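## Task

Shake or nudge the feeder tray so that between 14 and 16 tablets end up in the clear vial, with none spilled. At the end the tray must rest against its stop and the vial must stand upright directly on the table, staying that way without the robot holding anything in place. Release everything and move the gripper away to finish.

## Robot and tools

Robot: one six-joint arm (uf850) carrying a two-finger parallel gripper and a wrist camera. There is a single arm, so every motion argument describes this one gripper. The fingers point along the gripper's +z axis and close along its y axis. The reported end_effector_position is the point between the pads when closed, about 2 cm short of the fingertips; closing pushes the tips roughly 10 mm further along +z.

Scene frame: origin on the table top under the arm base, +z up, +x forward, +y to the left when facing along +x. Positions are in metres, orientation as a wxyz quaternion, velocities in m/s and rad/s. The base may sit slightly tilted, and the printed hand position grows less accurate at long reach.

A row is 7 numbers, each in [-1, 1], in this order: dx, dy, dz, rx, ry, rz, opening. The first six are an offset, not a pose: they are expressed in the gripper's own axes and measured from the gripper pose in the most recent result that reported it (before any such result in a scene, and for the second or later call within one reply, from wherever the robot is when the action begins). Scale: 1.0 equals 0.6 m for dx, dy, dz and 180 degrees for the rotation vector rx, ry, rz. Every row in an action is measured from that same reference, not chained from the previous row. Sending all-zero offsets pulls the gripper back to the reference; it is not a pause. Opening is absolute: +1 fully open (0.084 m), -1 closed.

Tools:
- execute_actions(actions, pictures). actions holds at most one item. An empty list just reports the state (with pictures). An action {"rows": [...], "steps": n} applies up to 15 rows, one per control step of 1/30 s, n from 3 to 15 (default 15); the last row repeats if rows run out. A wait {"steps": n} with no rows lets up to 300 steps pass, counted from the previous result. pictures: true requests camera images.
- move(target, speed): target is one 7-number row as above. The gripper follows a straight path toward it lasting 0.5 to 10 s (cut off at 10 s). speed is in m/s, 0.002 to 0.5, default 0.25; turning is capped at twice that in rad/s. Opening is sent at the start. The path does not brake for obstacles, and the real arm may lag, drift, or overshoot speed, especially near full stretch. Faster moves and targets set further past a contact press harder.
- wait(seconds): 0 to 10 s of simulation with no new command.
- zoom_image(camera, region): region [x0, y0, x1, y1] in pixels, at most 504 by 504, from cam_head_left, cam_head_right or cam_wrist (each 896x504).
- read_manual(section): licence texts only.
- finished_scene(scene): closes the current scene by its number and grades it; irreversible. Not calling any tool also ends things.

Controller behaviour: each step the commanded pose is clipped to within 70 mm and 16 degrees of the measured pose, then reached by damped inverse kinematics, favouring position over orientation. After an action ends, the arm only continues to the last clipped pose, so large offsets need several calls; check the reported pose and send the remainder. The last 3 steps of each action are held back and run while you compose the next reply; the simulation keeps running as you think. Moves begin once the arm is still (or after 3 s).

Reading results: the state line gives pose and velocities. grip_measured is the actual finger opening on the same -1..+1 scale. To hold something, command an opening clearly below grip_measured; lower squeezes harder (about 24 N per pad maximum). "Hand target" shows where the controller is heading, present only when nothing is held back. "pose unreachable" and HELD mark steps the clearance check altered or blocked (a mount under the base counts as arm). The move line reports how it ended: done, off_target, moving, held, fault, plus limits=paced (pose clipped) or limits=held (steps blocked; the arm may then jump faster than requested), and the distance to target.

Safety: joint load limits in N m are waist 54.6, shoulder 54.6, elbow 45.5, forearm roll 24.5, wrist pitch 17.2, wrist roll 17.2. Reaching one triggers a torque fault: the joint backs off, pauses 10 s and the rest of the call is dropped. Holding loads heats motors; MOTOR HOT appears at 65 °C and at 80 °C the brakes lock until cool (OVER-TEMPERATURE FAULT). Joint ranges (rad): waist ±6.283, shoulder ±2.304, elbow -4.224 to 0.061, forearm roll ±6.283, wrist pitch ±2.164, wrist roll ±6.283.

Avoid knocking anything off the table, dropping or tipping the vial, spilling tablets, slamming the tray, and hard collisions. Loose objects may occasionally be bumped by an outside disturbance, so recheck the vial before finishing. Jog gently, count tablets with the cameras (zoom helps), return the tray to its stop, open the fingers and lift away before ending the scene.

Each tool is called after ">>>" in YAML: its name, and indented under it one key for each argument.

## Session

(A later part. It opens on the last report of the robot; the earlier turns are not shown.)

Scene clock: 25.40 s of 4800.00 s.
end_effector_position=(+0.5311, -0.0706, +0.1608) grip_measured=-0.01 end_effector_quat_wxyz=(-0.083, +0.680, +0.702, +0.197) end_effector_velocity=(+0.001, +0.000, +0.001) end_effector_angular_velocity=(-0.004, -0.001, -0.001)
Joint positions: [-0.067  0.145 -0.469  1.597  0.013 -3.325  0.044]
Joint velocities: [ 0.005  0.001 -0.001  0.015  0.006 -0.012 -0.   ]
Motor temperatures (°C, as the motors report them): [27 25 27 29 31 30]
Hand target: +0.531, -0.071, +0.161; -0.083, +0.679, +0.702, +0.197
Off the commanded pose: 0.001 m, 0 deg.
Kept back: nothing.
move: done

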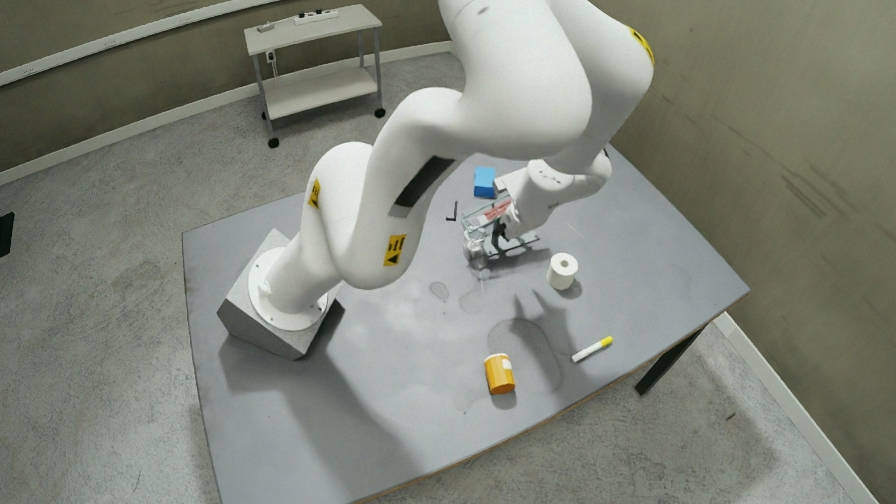

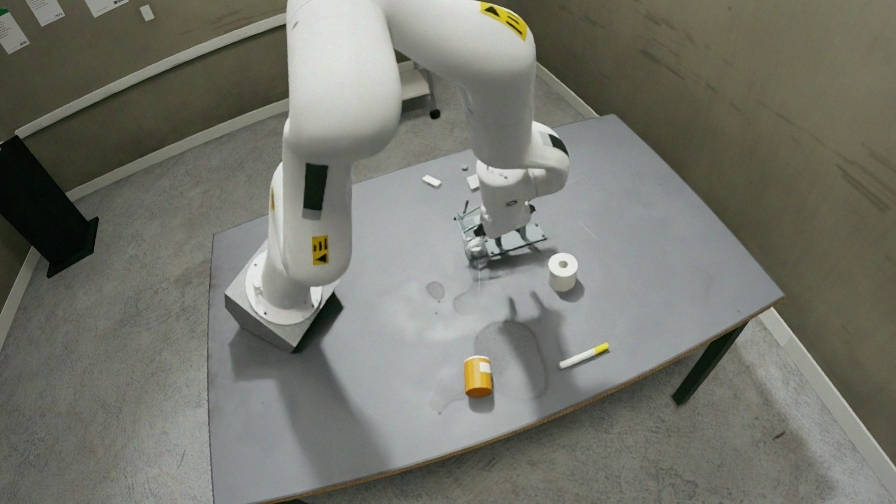

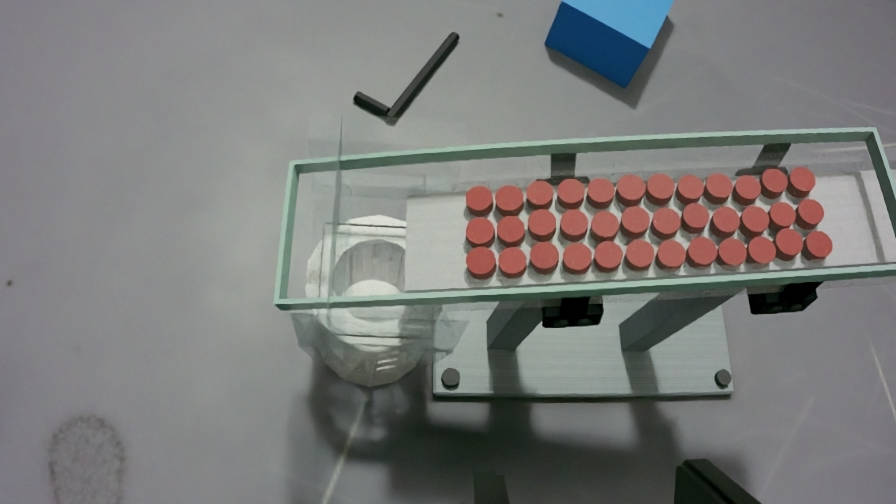

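>>> move:
  target: [0.2603, 0.1866, -0.0368, -0.0438, -0.2936, 0.0022, 0.0]
  speed: 0.4

Scene clock: 27.97 s of 4800.00 s.
end_effector_position=(+0.6288, +0.0648, +0.2601) grip_measured=-0.01 end_effector_quat_wxyz=(+0.281, +0.703, +0.648, -0.079) end_effector_velocity=(+0.000, +0.001, +0.000) end_effector_angular_velocity=(-0.005, +0.001, -0.001)
Joint positions: [ 0.688 -0.443 -1.014  1.888  1.357 -2.945  0.044]
Joint velocities: [ 0.001 -0.005 -0.006  0.003  0.005 -0.001 -0.   ]
Motor temperatures (°C, as the motors report them): [27 25 27 29 31 30]
Hand target: +0.629, +0.065, +0.260; +0.281, +0.703, +0.648, -0.079
Off the commanded pose: 0.001 m, 0 deg.
Kept back: nothing.
move: done

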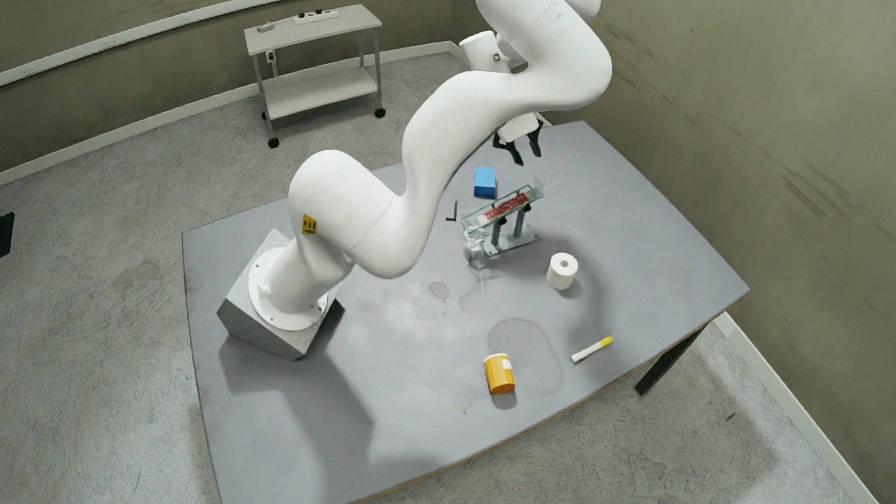

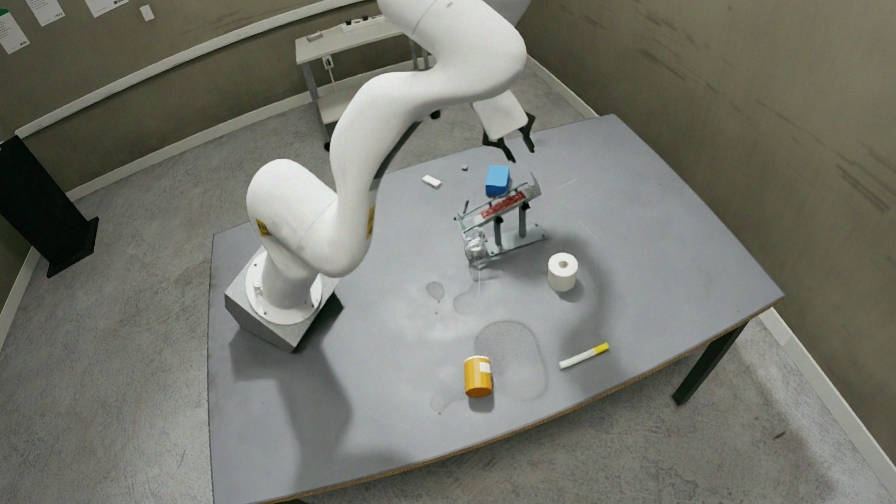

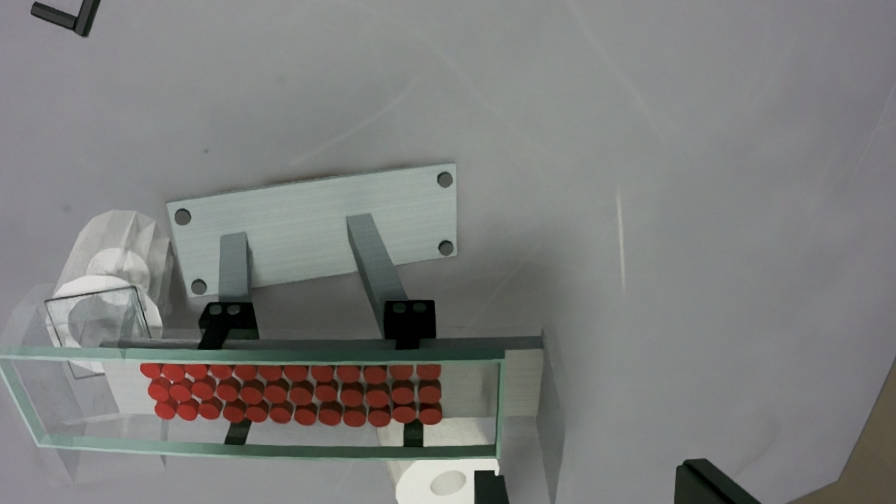

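>>> zoom_image:
  camera: "cam_wrist"
  region: [460, 300, 740, 504]

Region (460, 300, 740, 504) of cam_wrist's 896x504 image, scaled by 1.800, with more detail than that image has; it fills the top 367 rows of this view, and the rest is white.

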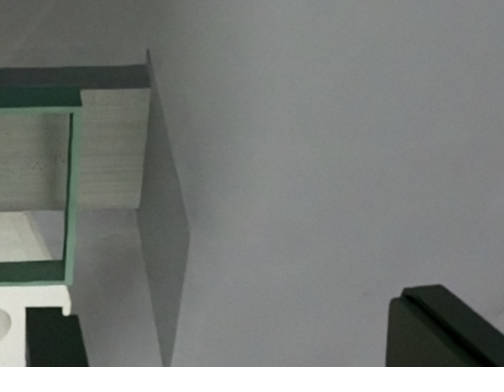

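>>> move:
  target: [-0.005, 0.0, 0.1017, 0, 0, 0, -0.2]
  speed: 0.15

Scene clock: 29.80 s of 4800.00 s.
end_effector_position=(+0.6437, +0.0319, +0.2110) grip_measured=-0.21 end_effector_quat_wxyz=(+0.281, +0.703, +0.648, -0.079) end_effector_velocity=(+0.000, -0.001, -0.001) end_effector_angular_velocity=(-0.000, -0.000, -0.001)
Joint positions: [ 0.577 -0.459 -0.983  1.786  1.289 -2.914  0.035]
Joint velocities: [-0.003 -0.001  0.    -0.002 -0.001  0.001 -0.   ]
Motor temperatures (°C, as the motors report them): [27 25 27 29 31 30]
Hand target: +0.644, +0.032, +0.211; +0.281, +0.703, +0.648, -0.079
Off the commanded pose: 0.000 m, 0 deg.
Kept back: nothing.
move: done

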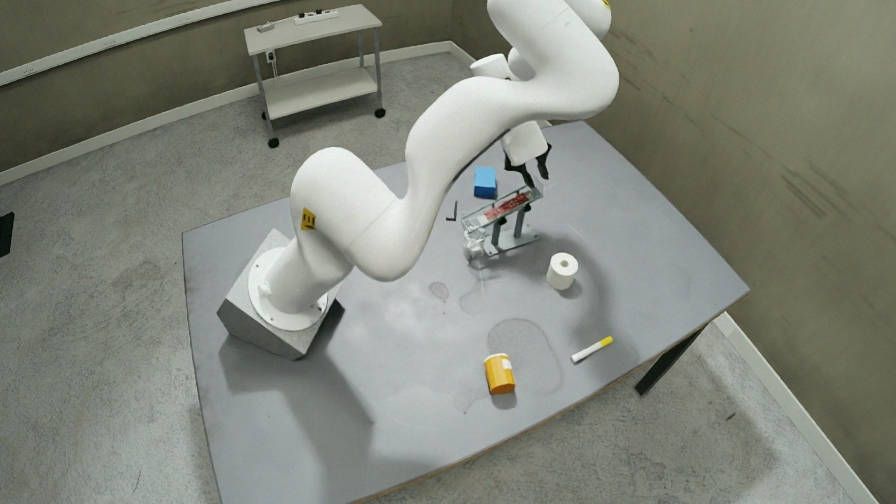

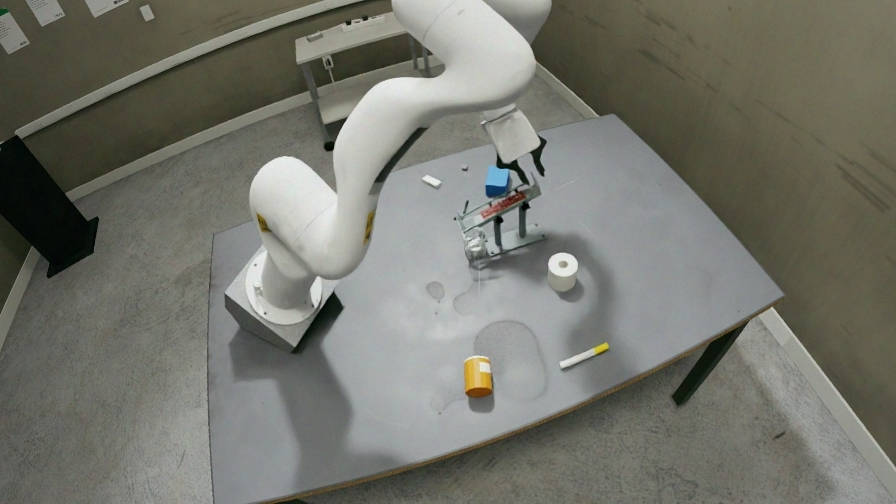

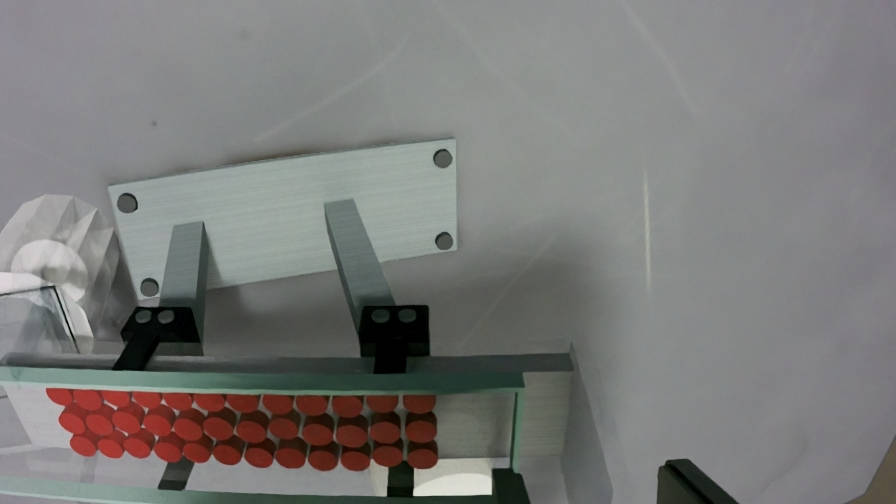

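>>> zoom_image:
  camera: "cam_head_right"
  region: [500, 140, 570, 210]

>>> zoom_image:
  camera: "cam_head_left"
  region: [505, 140, 575, 210]

Region (500, 140, 570, 210) of cam_head_right's 896x504 image, scaled by 7.200, with more detail than that image has.

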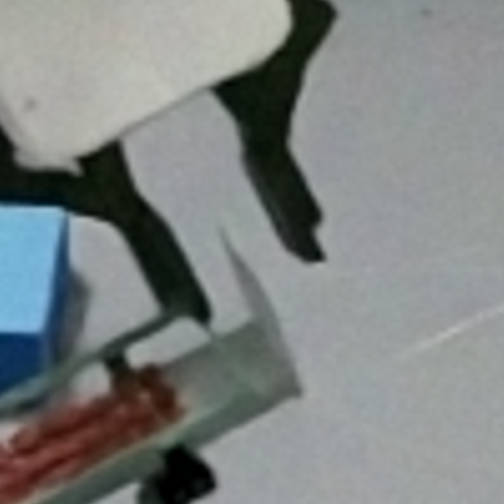

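Region (505, 140, 575, 210) of cam_head_left's 896x504 image, scaled by 7.200, with more detail than that image has.

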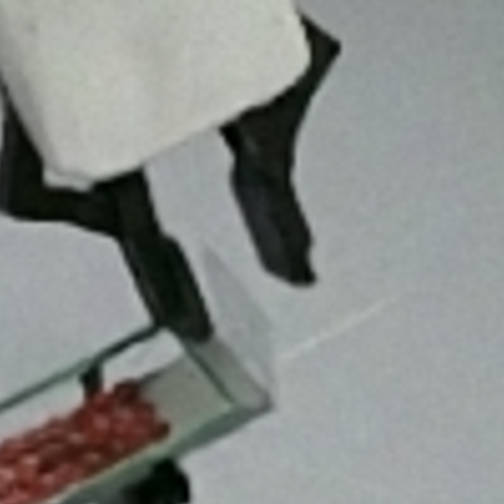

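>>> execute_actions:
  actions:
    - {"rows": [[0,0,0,0,0,0,-0.3],[0,0,0,0,0,0,-0.4],[0,0,0,0,0,0,-0.5],[0,0,0,0,0,0,-0.6],[0,0,0,0,0,0,-0.68],[0,0,0,0,0,0,-0.75],[0,0,0,0,0,0,-0.8],[0,0,0,0,0,0,-0.84],[0,0,0,0,0,0,-0.87],[0,0,0,0,0,0,-0.9],[0,0,0,0,0,0,-0.92],[0,0,0,0,0,0,-0.94],[0,0,0,0,0,0,-0.96],[0,0,0,0,0,0,-0.98],[0,0,0,0,0,0,-1.0]], "steps": 15}
  pictures: false

>>> execute_actions:
  actions:
    - {"steps": 9}
  pictures: true

Scene clock: 30.77 s of 4800.00 s.
end_effector_position=(+0.6440, +0.0319, +0.2111) grip_measured=-0.89 end_effector_quat_wxyz=(+0.281, +0.703, +0.648, -0.079) end_effector_velocity=(-0.001, +0.000, +0.000) end_effector_angular_velocity=(+0.001, +0.001, -0.003)
Joint positions: [ 0.577 -0.459 -0.984  1.786  1.289 -2.914  0.005]
Joint velocities: [ 0.001  0.001  0.001  0.003 -0.001  0.002 -0.   ]
Motor temperatures (°C, as the motors report them): [27 25 27 29 31 30]
Steps of this call (steps 1 to 17: nothing new was sent; steps 18 to 29: the first 12 steps of this action). Readings (end_effector_position):
18: (+0.6438, +0.0318, +0.2108)
19: (+0.6438, +0.0318, +0.2108)
21: (+0.6438, +0.0319, +0.2109)
25: (+0.6438, +0.0319, +0.2110)
29: the state above

Scene clock: 31.07 s of 4800.00 s.
end_effector_position=(+0.6438, +0.0319, +0.2110) grip_measured=-0.89 end_effector_quat_wxyz=(+0.281, +0.703, +0.648, -0.079) end_effector_velocity=(-0.000, +0.000, +0.000) end_effector_angular_velocity=(-0.000, +0.000, +0.001)
Joint positions: [ 0.577 -0.459 -0.983  1.786  1.289 -2.914  0.005]
Joint velocities: [ 0.     0.     0.001 -0.     0.    -0.001 -0.   ]
Motor temperatures (°C, as the motors report them): [27 25 27 29 31 30]
Hand target: +0.644, +0.032, +0.211; +0.281, +0.703, +0.648, -0.079
Off the commanded pose: 0.000 m, 0 deg.
Kept back: nothing.
Steps of this call (steps 1 to 3: the last 3 steps of your previous action; steps 4 to 9: nothing new was sent). Readings (end_effector_position):
1: (+0.6439, +0.0319, +0.2111)
2: (+0.6439, +0.0319, +0.2111)
4: (+0.6438, +0.0319, +0.2110)
8: (+0.6438, +0.0319, +0.2110)
9: the state above

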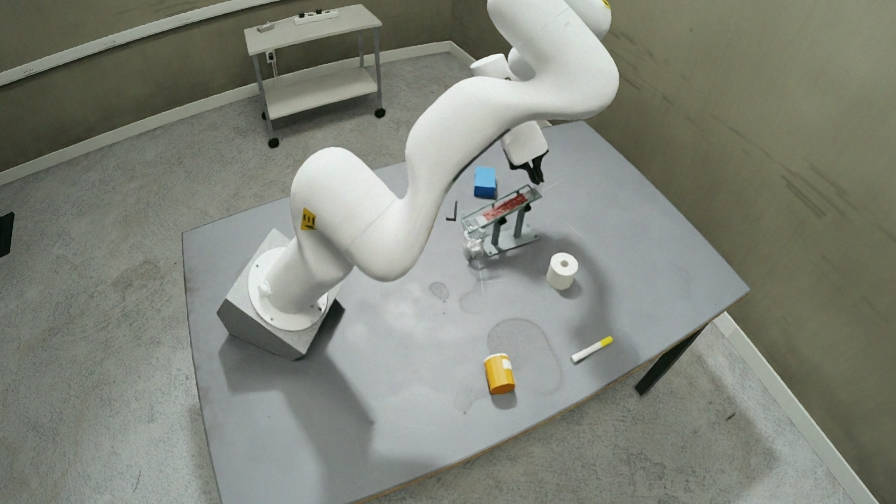

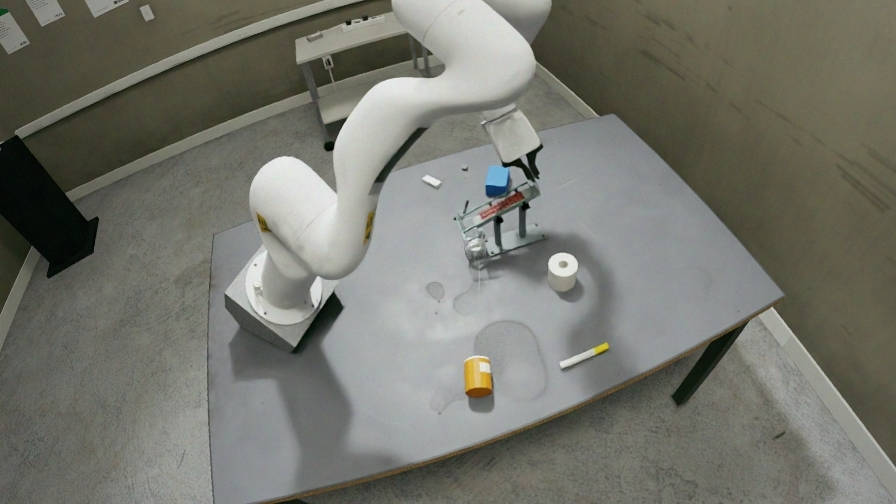

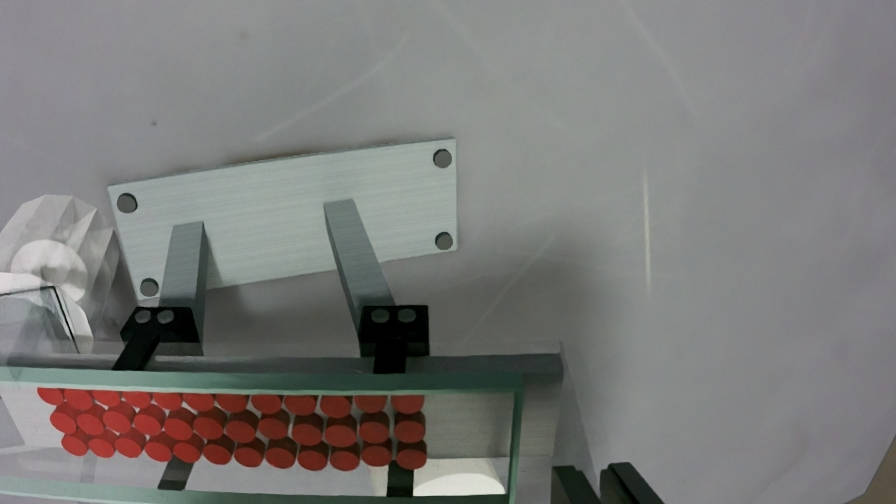

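>>> execute_actions:
  actions:
    - {"rows": [[0,-0.0005,0,0,0,0,-1],[0,-0.001,0,0,0,0,-1],[0,-0.0017,0,0,0,0,-1],[0,-0.0024,0,0,0,0,-1],[0,-0.0031,0,0,0,0,-1],[0,-0.0038,0,0,0,0,-1],[0,-0.0045,0,0,0,0,-1],[0,-0.0052,0,0,0,0,-1],[0,-0.0059,0,0,0,0,-1],[0,-0.0066,0,0,0,0,-1],[0,-0.0066,0,0,0,0,-1]], "steps": 15}
  pictures: false

>>> execute_actions:
  actions:
    - {"steps": 6}
  pictures: true

Scene clock: 31.80 s of 4800.00 s.
end_effector_position=(+0.6406, +0.0319, +0.2101) grip_measured=-0.89 end_effector_quat_wxyz=(+0.281, +0.703, +0.648, -0.079) end_effector_velocity=(-0.008, +0.000, -0.002) end_effector_angular_velocity=(-0.001, -0.000, +0.001)
Joint positions: [ 0.579 -0.458 -0.975  1.785  1.289 -2.907  0.005]
Joint velocities: [ 0.005  0.002  0.02  -0.001 -0.001  0.017  0.   ]
Motor temperatures (°C, as the motors report them): [27 25 27 29 31 30]
Steps of this call (steps 1 to 10: nothing new was sent; steps 11 to 22: the first 12 steps of this action). Readings (end_effector_position):
11: (+0.6437, +0.0319, +0.2110)
12: (+0.6437, +0.0319, +0.2110)
14: (+0.6434, +0.0319, +0.2109)
18: (+0.6420, +0.0319, +0.2105)
22: the state above

Scene clock: 32.00 s of 4800.00 s.
end_effector_position=(+0.6401, +0.0319, +0.2099) grip_measured=-0.89 end_effector_quat_wxyz=(+0.281, +0.703, +0.648, -0.079) end_effector_velocity=(-0.001, -0.000, -0.000) end_effector_angular_velocity=(-0.000, +0.002, -0.002)
Joint positions: [ 0.579 -0.458 -0.974  1.785  1.289 -2.905  0.005]
Joint velocities: [ 0.    -0.     0.001  0.002 -0.     0.001  0.   ]
Motor temperatures (°C, as the motors report them): [27 25 27 29 31 30]
Hand target: +0.640, +0.032, +0.210; +0.281, +0.703, +0.648, -0.079
Off the commanded pose: 0.000 m, 0 deg.
Kept back: nothing.
Steps of this call (steps 1 to 3: the last 3 steps of your previous action; steps 4 to 6: nothing new was sent). Readings (end_effector_position):
1: (+0.6403, +0.0319, +0.2100)
2: (+0.6402, +0.0319, +0.2100)
4: (+0.6401, +0.0319, +0.2099)
6: the state above

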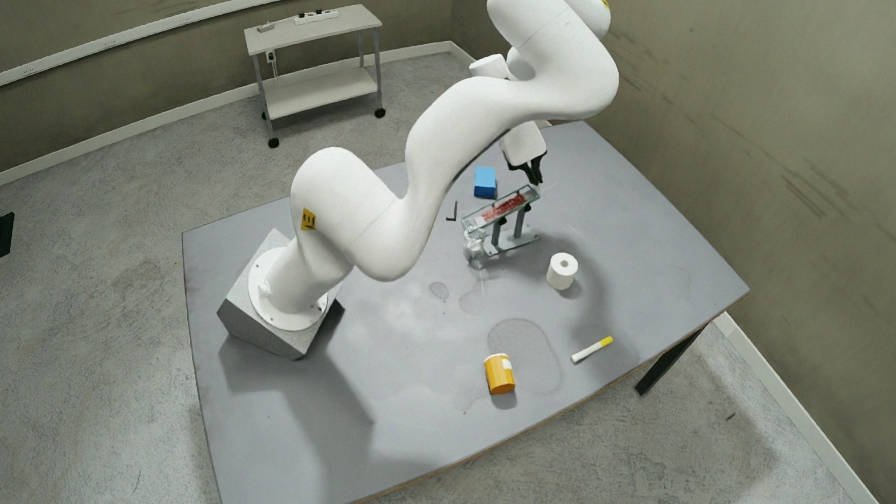

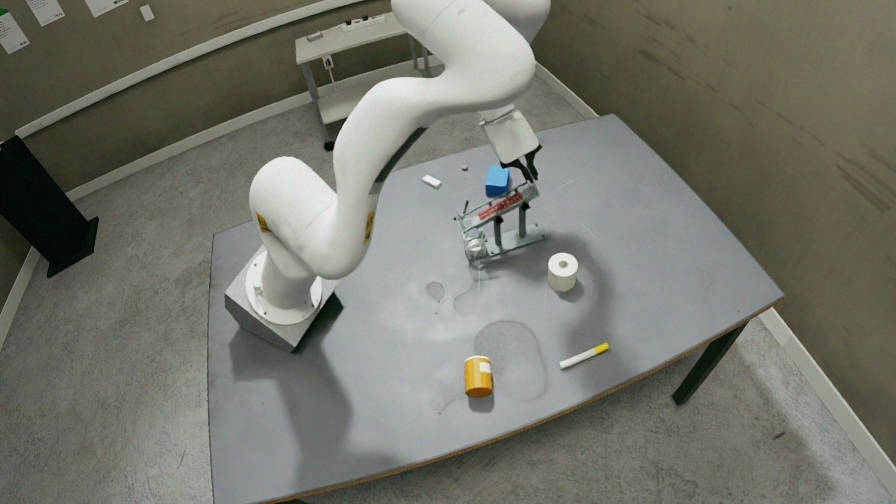

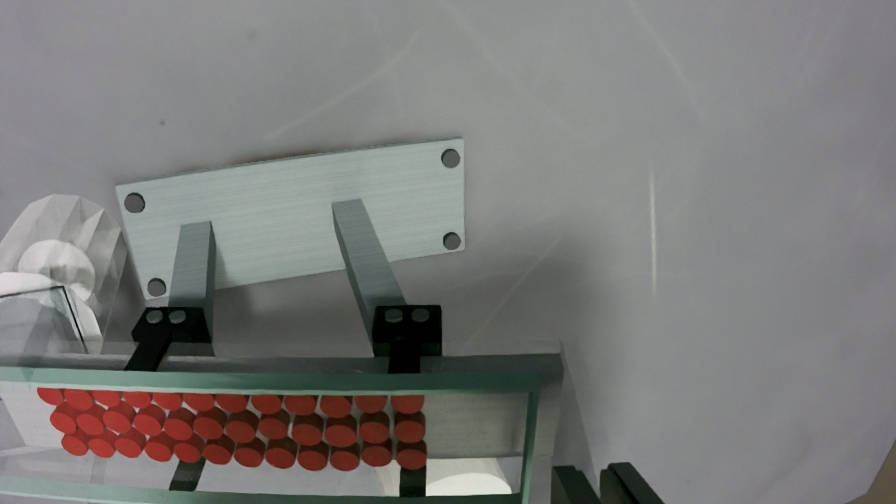

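>>> execute_actions:
  actions:
    - {"rows": [[0,0,0,0,0,0,-0.9],[0,0,0,0,0,0,-0.87],[0,0,0,0,0,0,-0.84],[0,0,0,0,0,0,-0.81],[0,0,0,0,0,0,-0.78],[0,0,0,0,0,0,-0.75],[0,0,0,0,0,0,-0.72],[0,0,0,0,0,0,-0.69],[0,0,0,0,0,0,-0.66],[0,0,0,0,0,0,-0.63],[0,0,0,0,0,0,-0.6]], "steps": 15}
  pictures: false

>>> execute_actions:
  actions:
    - {"steps": 6}
  pictures: true

Scene clock: 32.77 s of 4800.00 s.
end_effector_position=(+0.6399, +0.0320, +0.2098) grip_measured=-0.65 end_effector_quat_wxyz=(+0.281, +0.703, +0.648, -0.079) end_effector_velocity=(+0.001, -0.000, +0.001) end_effector_angular_velocity=(+0.001, -0.003, -0.000)
Joint positions: [ 0.579 -0.458 -0.974  1.785  1.288 -2.905  0.016]
Joint velocities: [-0.     0.001 -0.001 -0.002  0.     0.     0.023]
Motor temperatures (°C, as the motors report them): [27 25 27 29 31 30]
Steps of this call (steps 1 to 11: nothing new was sent; steps 12 to 23: the first 12 steps of this action). Readings (end_effector_position):
12: (+0.6400, +0.0319, +0.2099)
13: (+0.6400, +0.0319, +0.2099)
15: (+0.6400, +0.0319, +0.2099)
19: (+0.6399, +0.0320, +0.2099)
23: the state above

Scene clock: 32.97 s of 4800.00 s.
end_effector_position=(+0.6400, +0.0320, +0.2099) grip_measured=-0.62 end_effector_quat_wxyz=(+0.281, +0.703, +0.648, -0.079) end_effector_velocity=(+0.000, -0.000, +0.000) end_effector_angular_velocity=(+0.000, +0.000, -0.000)
Joint positions: [ 0.579 -0.458 -0.974  1.785  1.288 -2.905  0.017]
Joint velocities: [-0.     0.    -0.001  0.    -0.    -0.001  0.001]
Motor temperatures (°C, as the motors report them): [27 25 27 29 31 30]
Hand target: +0.640, +0.032, +0.210; +0.281, +0.703, +0.648, -0.079
Off the commanded pose: 0.000 m, 0 deg.
Kept back: nothing.
Steps of this call (steps 1 to 3: the last 3 steps of your previous action; steps 4 to 6: nothing new was sent). Readings (end_effector_position):
1: (+0.6400, +0.0320, +0.2099)
2: (+0.6400, +0.0320, +0.2099)
4: (+0.6400, +0.0320, +0.2099)
6: the state above

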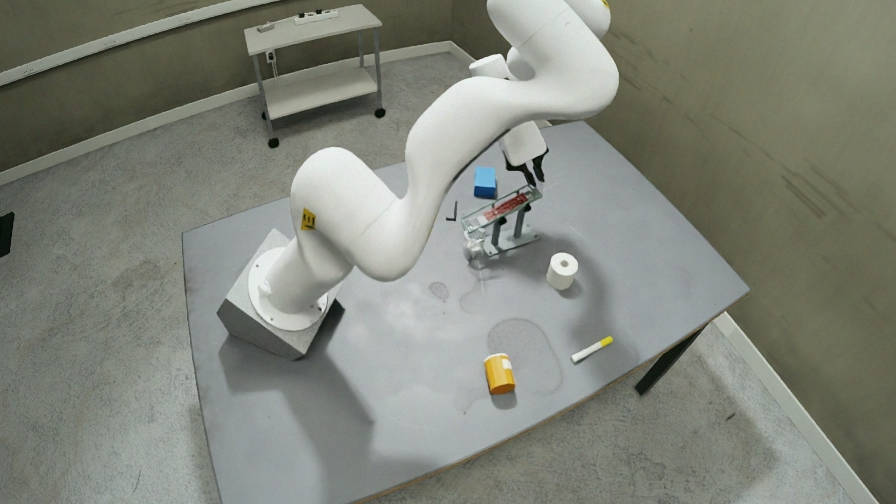

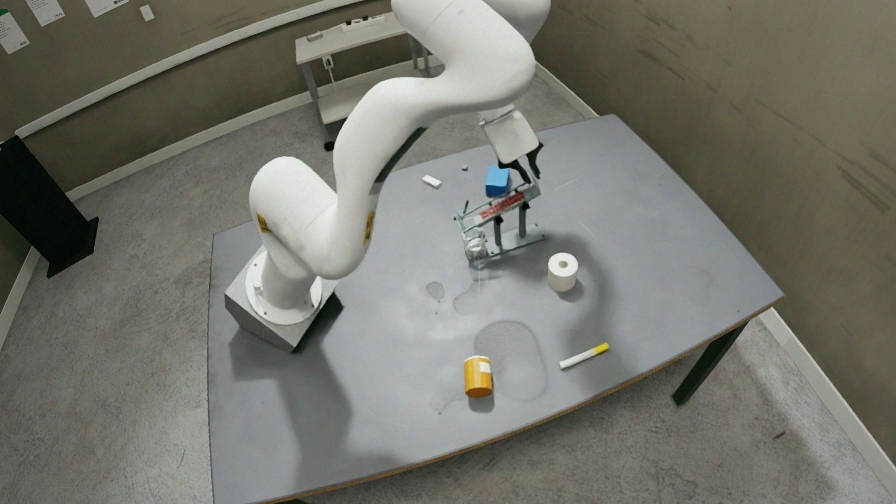

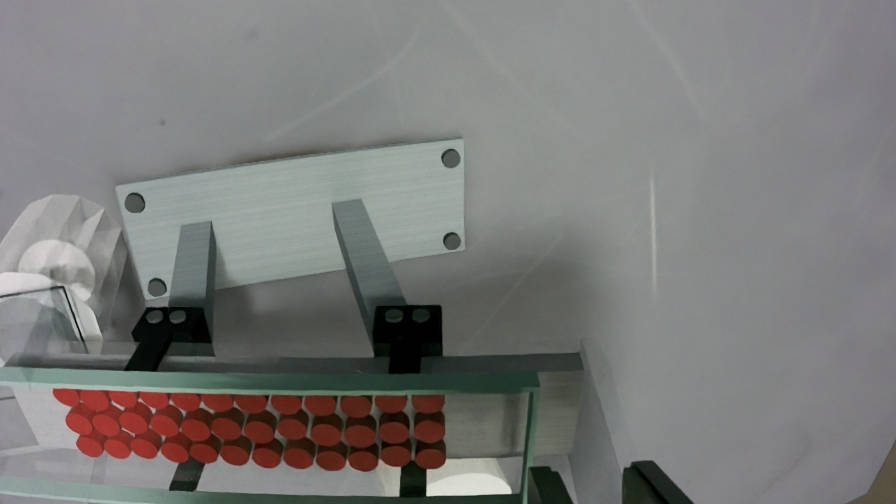

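>>> execute_actions:
  actions:
    - {"rows": [[0,0,0,0,0,0,-0.68],[0,0,0,0,0,0,-0.74],[0,0,0,0,0,0,-0.80],[0,0,0,0,0,0,-0.85],[0,0,0,0,0,0,-0.89],[0,0,0,0,0,0,-0.93],[0,-0.001,0,0,0,0,-0.97],[0,-0.002,0,0,0,0,-1],[0,-0.003,0,0,0,0,-1],[0,-0.004,0,0,0,0,-1],[0,-0.005,0,0,0,0,-1]], "steps": 15}
  pictures: false

>>> execute_actions:
  actions:
    - {"steps": 6}
  pictures: true

Scene clock: 34.20 s of 4800.00 s.
end_effector_position=(+0.6383, +0.0319, +0.2093) grip_measured=-0.89 end_effector_quat_wxyz=(+0.281, +0.703, +0.648, -0.079) end_effector_velocity=(-0.014, +0.000, -0.004) end_effector_angular_velocity=(-0.001, +0.000, +0.003)
Joint positions: [ 0.58  -0.458 -0.97   1.785  1.288 -2.901  0.005]
Joint velocities: [ 0.009  0.004  0.035 -0.002 -0.002  0.031  0.   ]
Motor temperatures (°C, as the motors report them): [27 25 27 29 31 30]
Steps of this call (steps 1 to 25: nothing new was sent; steps 26 to 37: the first 12 steps of this action). Readings (end_effector_position):
26: (+0.6401, +0.0319, +0.2099)
27: (+0.6402, +0.0320, +0.2100)
29: (+0.6402, +0.0319, +0.2100)
33: (+0.6400, +0.0319, +0.2098)
37: the state above

Scene clock: 34.40 s of 4800.00 s.
end_effector_position=(+0.6374, +0.0319, +0.2091) grip_measured=-0.89 end_effector_quat_wxyz=(+0.281, +0.703, +0.648, -0.079) end_effector_velocity=(-0.000, -0.000, +0.000) end_effector_angular_velocity=(+0.001, -0.001, -0.000)
Joint positions: [ 0.581 -0.457 -0.968  1.785  1.288 -2.899  0.005]
Joint velocities: [ 0.     0.001  0.001 -0.    -0.     0.002  0.   ]
Motor temperatures (°C, as the motors report them): [27 25 27 29 31 30]
Hand target: +0.637, +0.032, +0.209; +0.281, +0.703, +0.648, -0.079
Off the commanded pose: 0.000 m, 0 deg.
Kept back: nothing.
Steps of this call (steps 1 to 3: the last 3 steps of your previous action; steps 4 to 6: nothing new was sent). Readings (end_effector_position):
1: (+0.6379, +0.0319, +0.2092)
2: (+0.6376, +0.0319, +0.2091)
4: (+0.6374, +0.0319, +0.2091)
6: the state above

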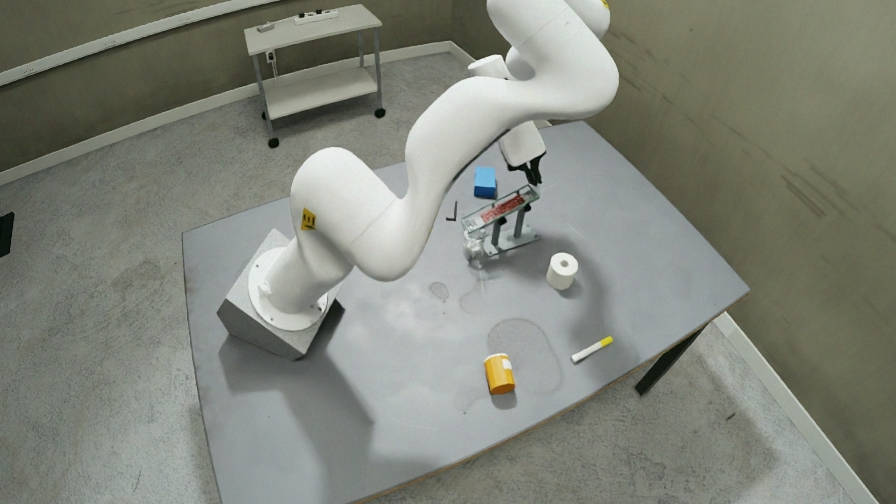

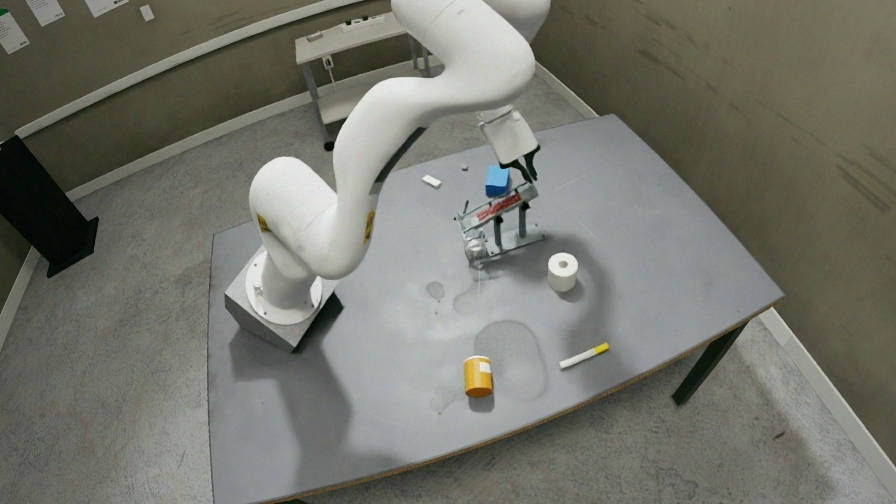

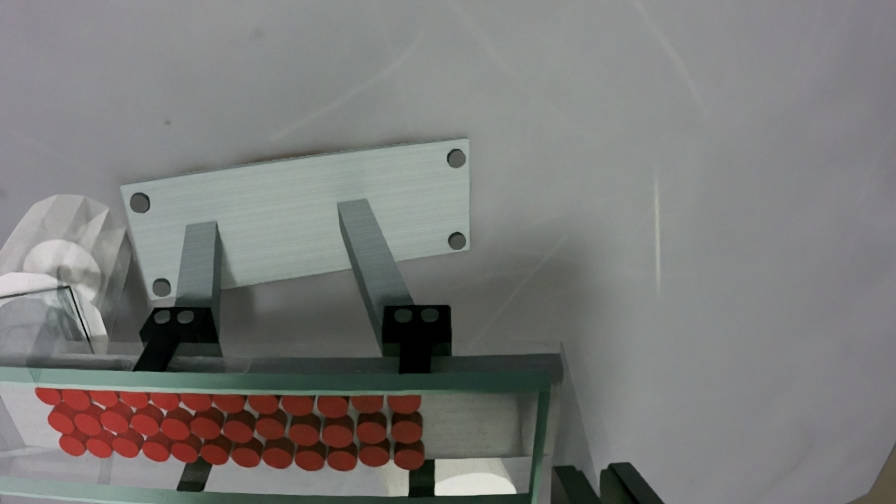

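>>> execute_actions:
  actions:
    - {"rows": [[0,0.0128,0,0,0,0,-1]], "steps": 12}
  pictures: true

Scene clock: 34.87 s of 4800.00 s.
end_effector_position=(+0.6443, +0.0319, +0.2111) grip_measured=-0.89 end_effector_quat_wxyz=(+0.281, +0.703, +0.648, -0.079) end_effector_velocity=(+0.004, +0.000, +0.001) end_effector_angular_velocity=(-0.002, -0.002, +0.003)
Joint positions: [ 0.577 -0.459 -0.985  1.786  1.289 -2.915  0.005]
Joint velocities: [-0.001 -0.002 -0.008 -0.003  0.002 -0.007  0.   ]
Motor temperatures (°C, as the motors report them): [27 25 27 29 31 30]
Steps of this call (steps 1 to 5: nothing new was sent; steps 6 to 14: the first 9 steps of this action). Readings (end_effector_position):
6: (+0.6374, +0.0320, +0.2091)
7: (+0.6382, +0.0320, +0.2093)
9: (+0.6417, +0.0319, +0.2103)
13: (+0.6442, +0.0319, +0.2111)
14: the state above

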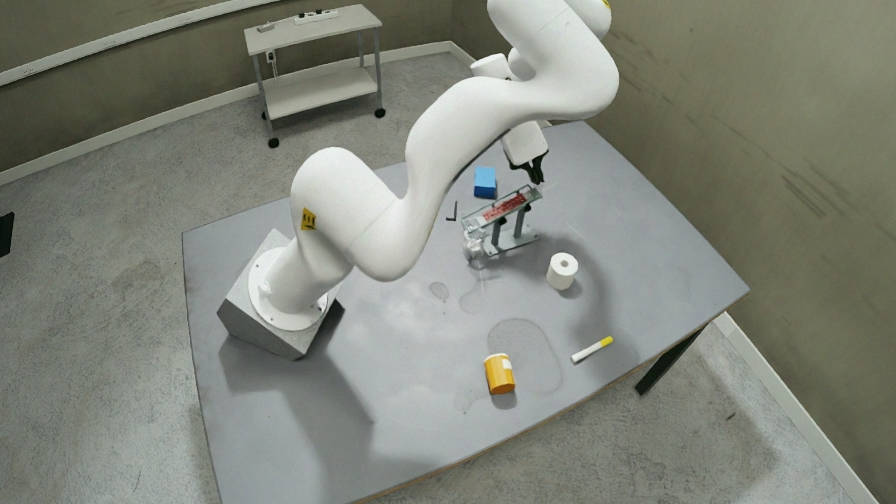

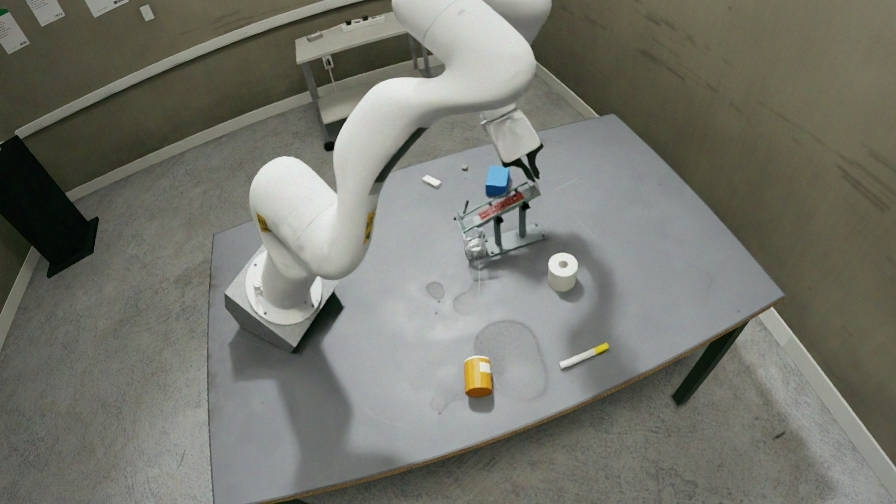

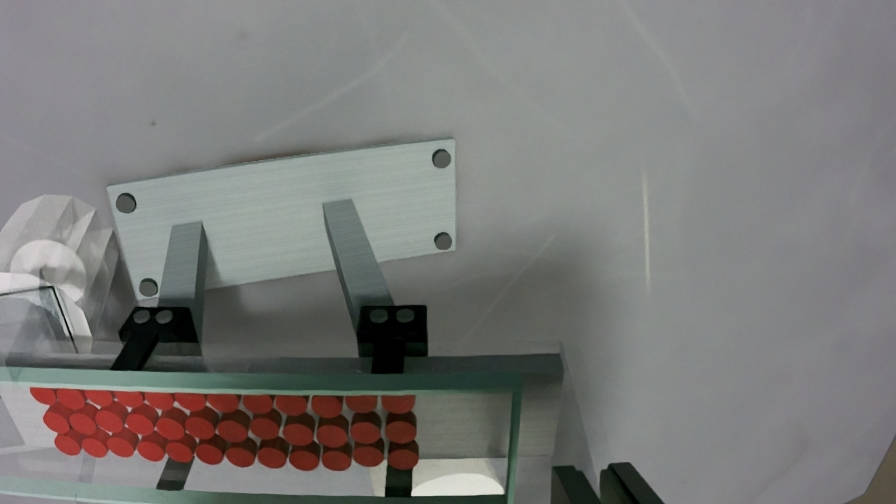

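>>> execute_actions:
  actions:
    - {"rows": [[0,-0.0192,0,0,0,0,-1],[0,-0.0192,0,0,0,0,-1],[0,-0.0192,0,0,0,0,-1],[0,0.0075,0,0,0,0,-1],[0,0.0075,0,0,0,0,-1],[0,0.0075,0,0,0,0,-1],[0,0,0,0,0,0,-1]], "steps": 15}
  pictures: true

Scene clock: 36.63 s of 4800.00 s.
end_effector_position=(+0.6446, +0.0319, +0.2112) grip_measured=-0.89 end_effector_quat_wxyz=(+0.281, +0.703, +0.648, -0.079) end_effector_velocity=(-0.004, +0.000, -0.001) end_effector_angular_velocity=(-0.003, +0.001, +0.002)
Joint positions: [ 0.577 -0.459 -0.985  1.786  1.289 -2.916  0.005]
Joint velocities: [ 0.003 -0.001  0.009  0.     0.001  0.007  0.   ]
Motor temperatures (°C, as the motors report them): [27 25 27 29 31 30]
Off your previous action's commanded pose: 0.000 m, 0 deg at its last step (step 3 of this call).
Steps of this call (steps 1 to 3: the last 3 steps of your previous action; steps 4 to 41: nothing new was sent; steps 42 to 53: the first 12 steps of this action). Readings (end_effector_position):
42: (+0.6446, +0.0319, +0.2113)
43: (+0.6432, +0.0319, +0.2109)
45: (+0.6378, +0.0320, +0.2093)
49: (+0.6450, +0.0318, +0.2114)
53: the state above

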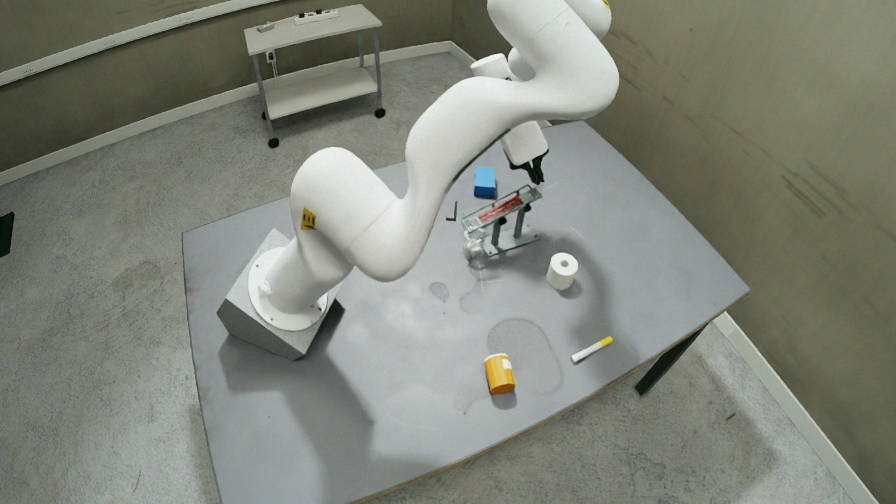

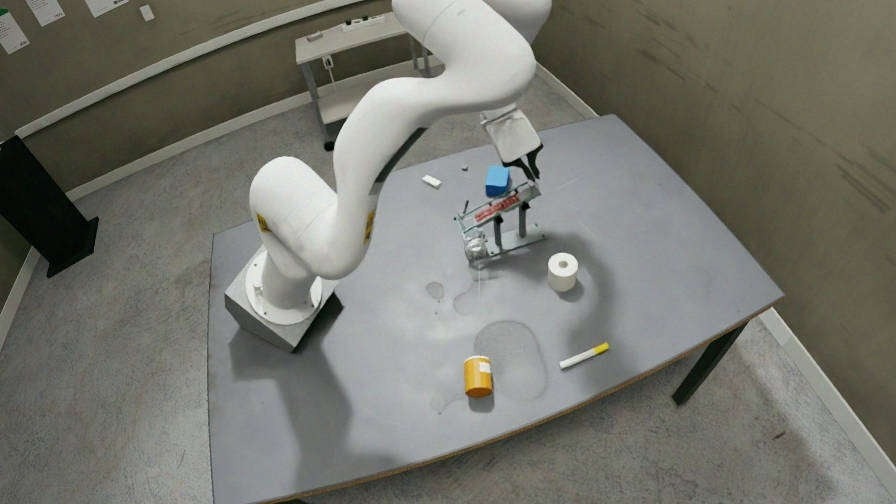

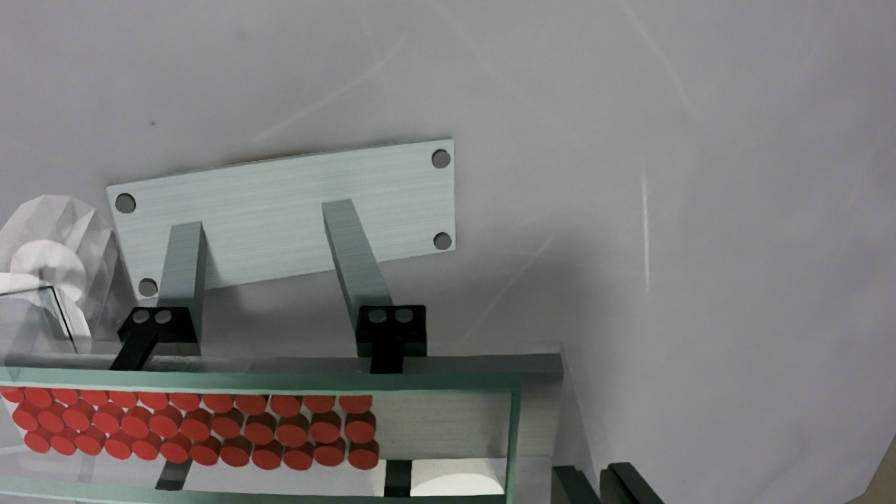

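>>> zoom_image:
  camera: "cam_wrist"
  region: [0, 340, 400, 504]

>>> zoom_image:
  camera: "cam_head_left"
  region: [450, 185, 550, 275]

Region (0, 340, 400, 504) of cam_wrist's 896x504 image, scaled by 1.260, with more detail than that image has; it fills the top 207 rows of this view, and the rest is white.

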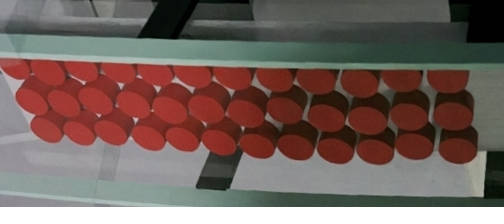

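Region (450, 185, 550, 275) of cam_head_left's 896x504 image, scaled by 5.040, with more detail than that image has; it fills the top 454 rows of this view, and the rest is white.

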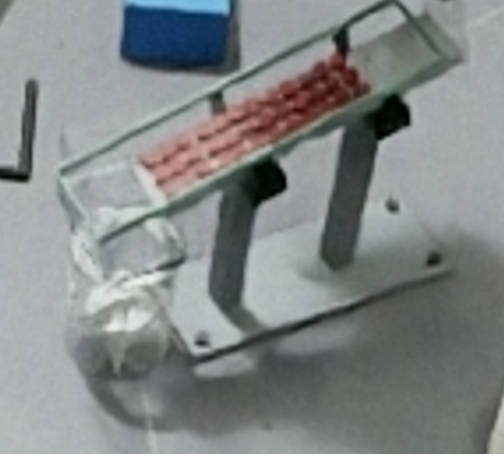

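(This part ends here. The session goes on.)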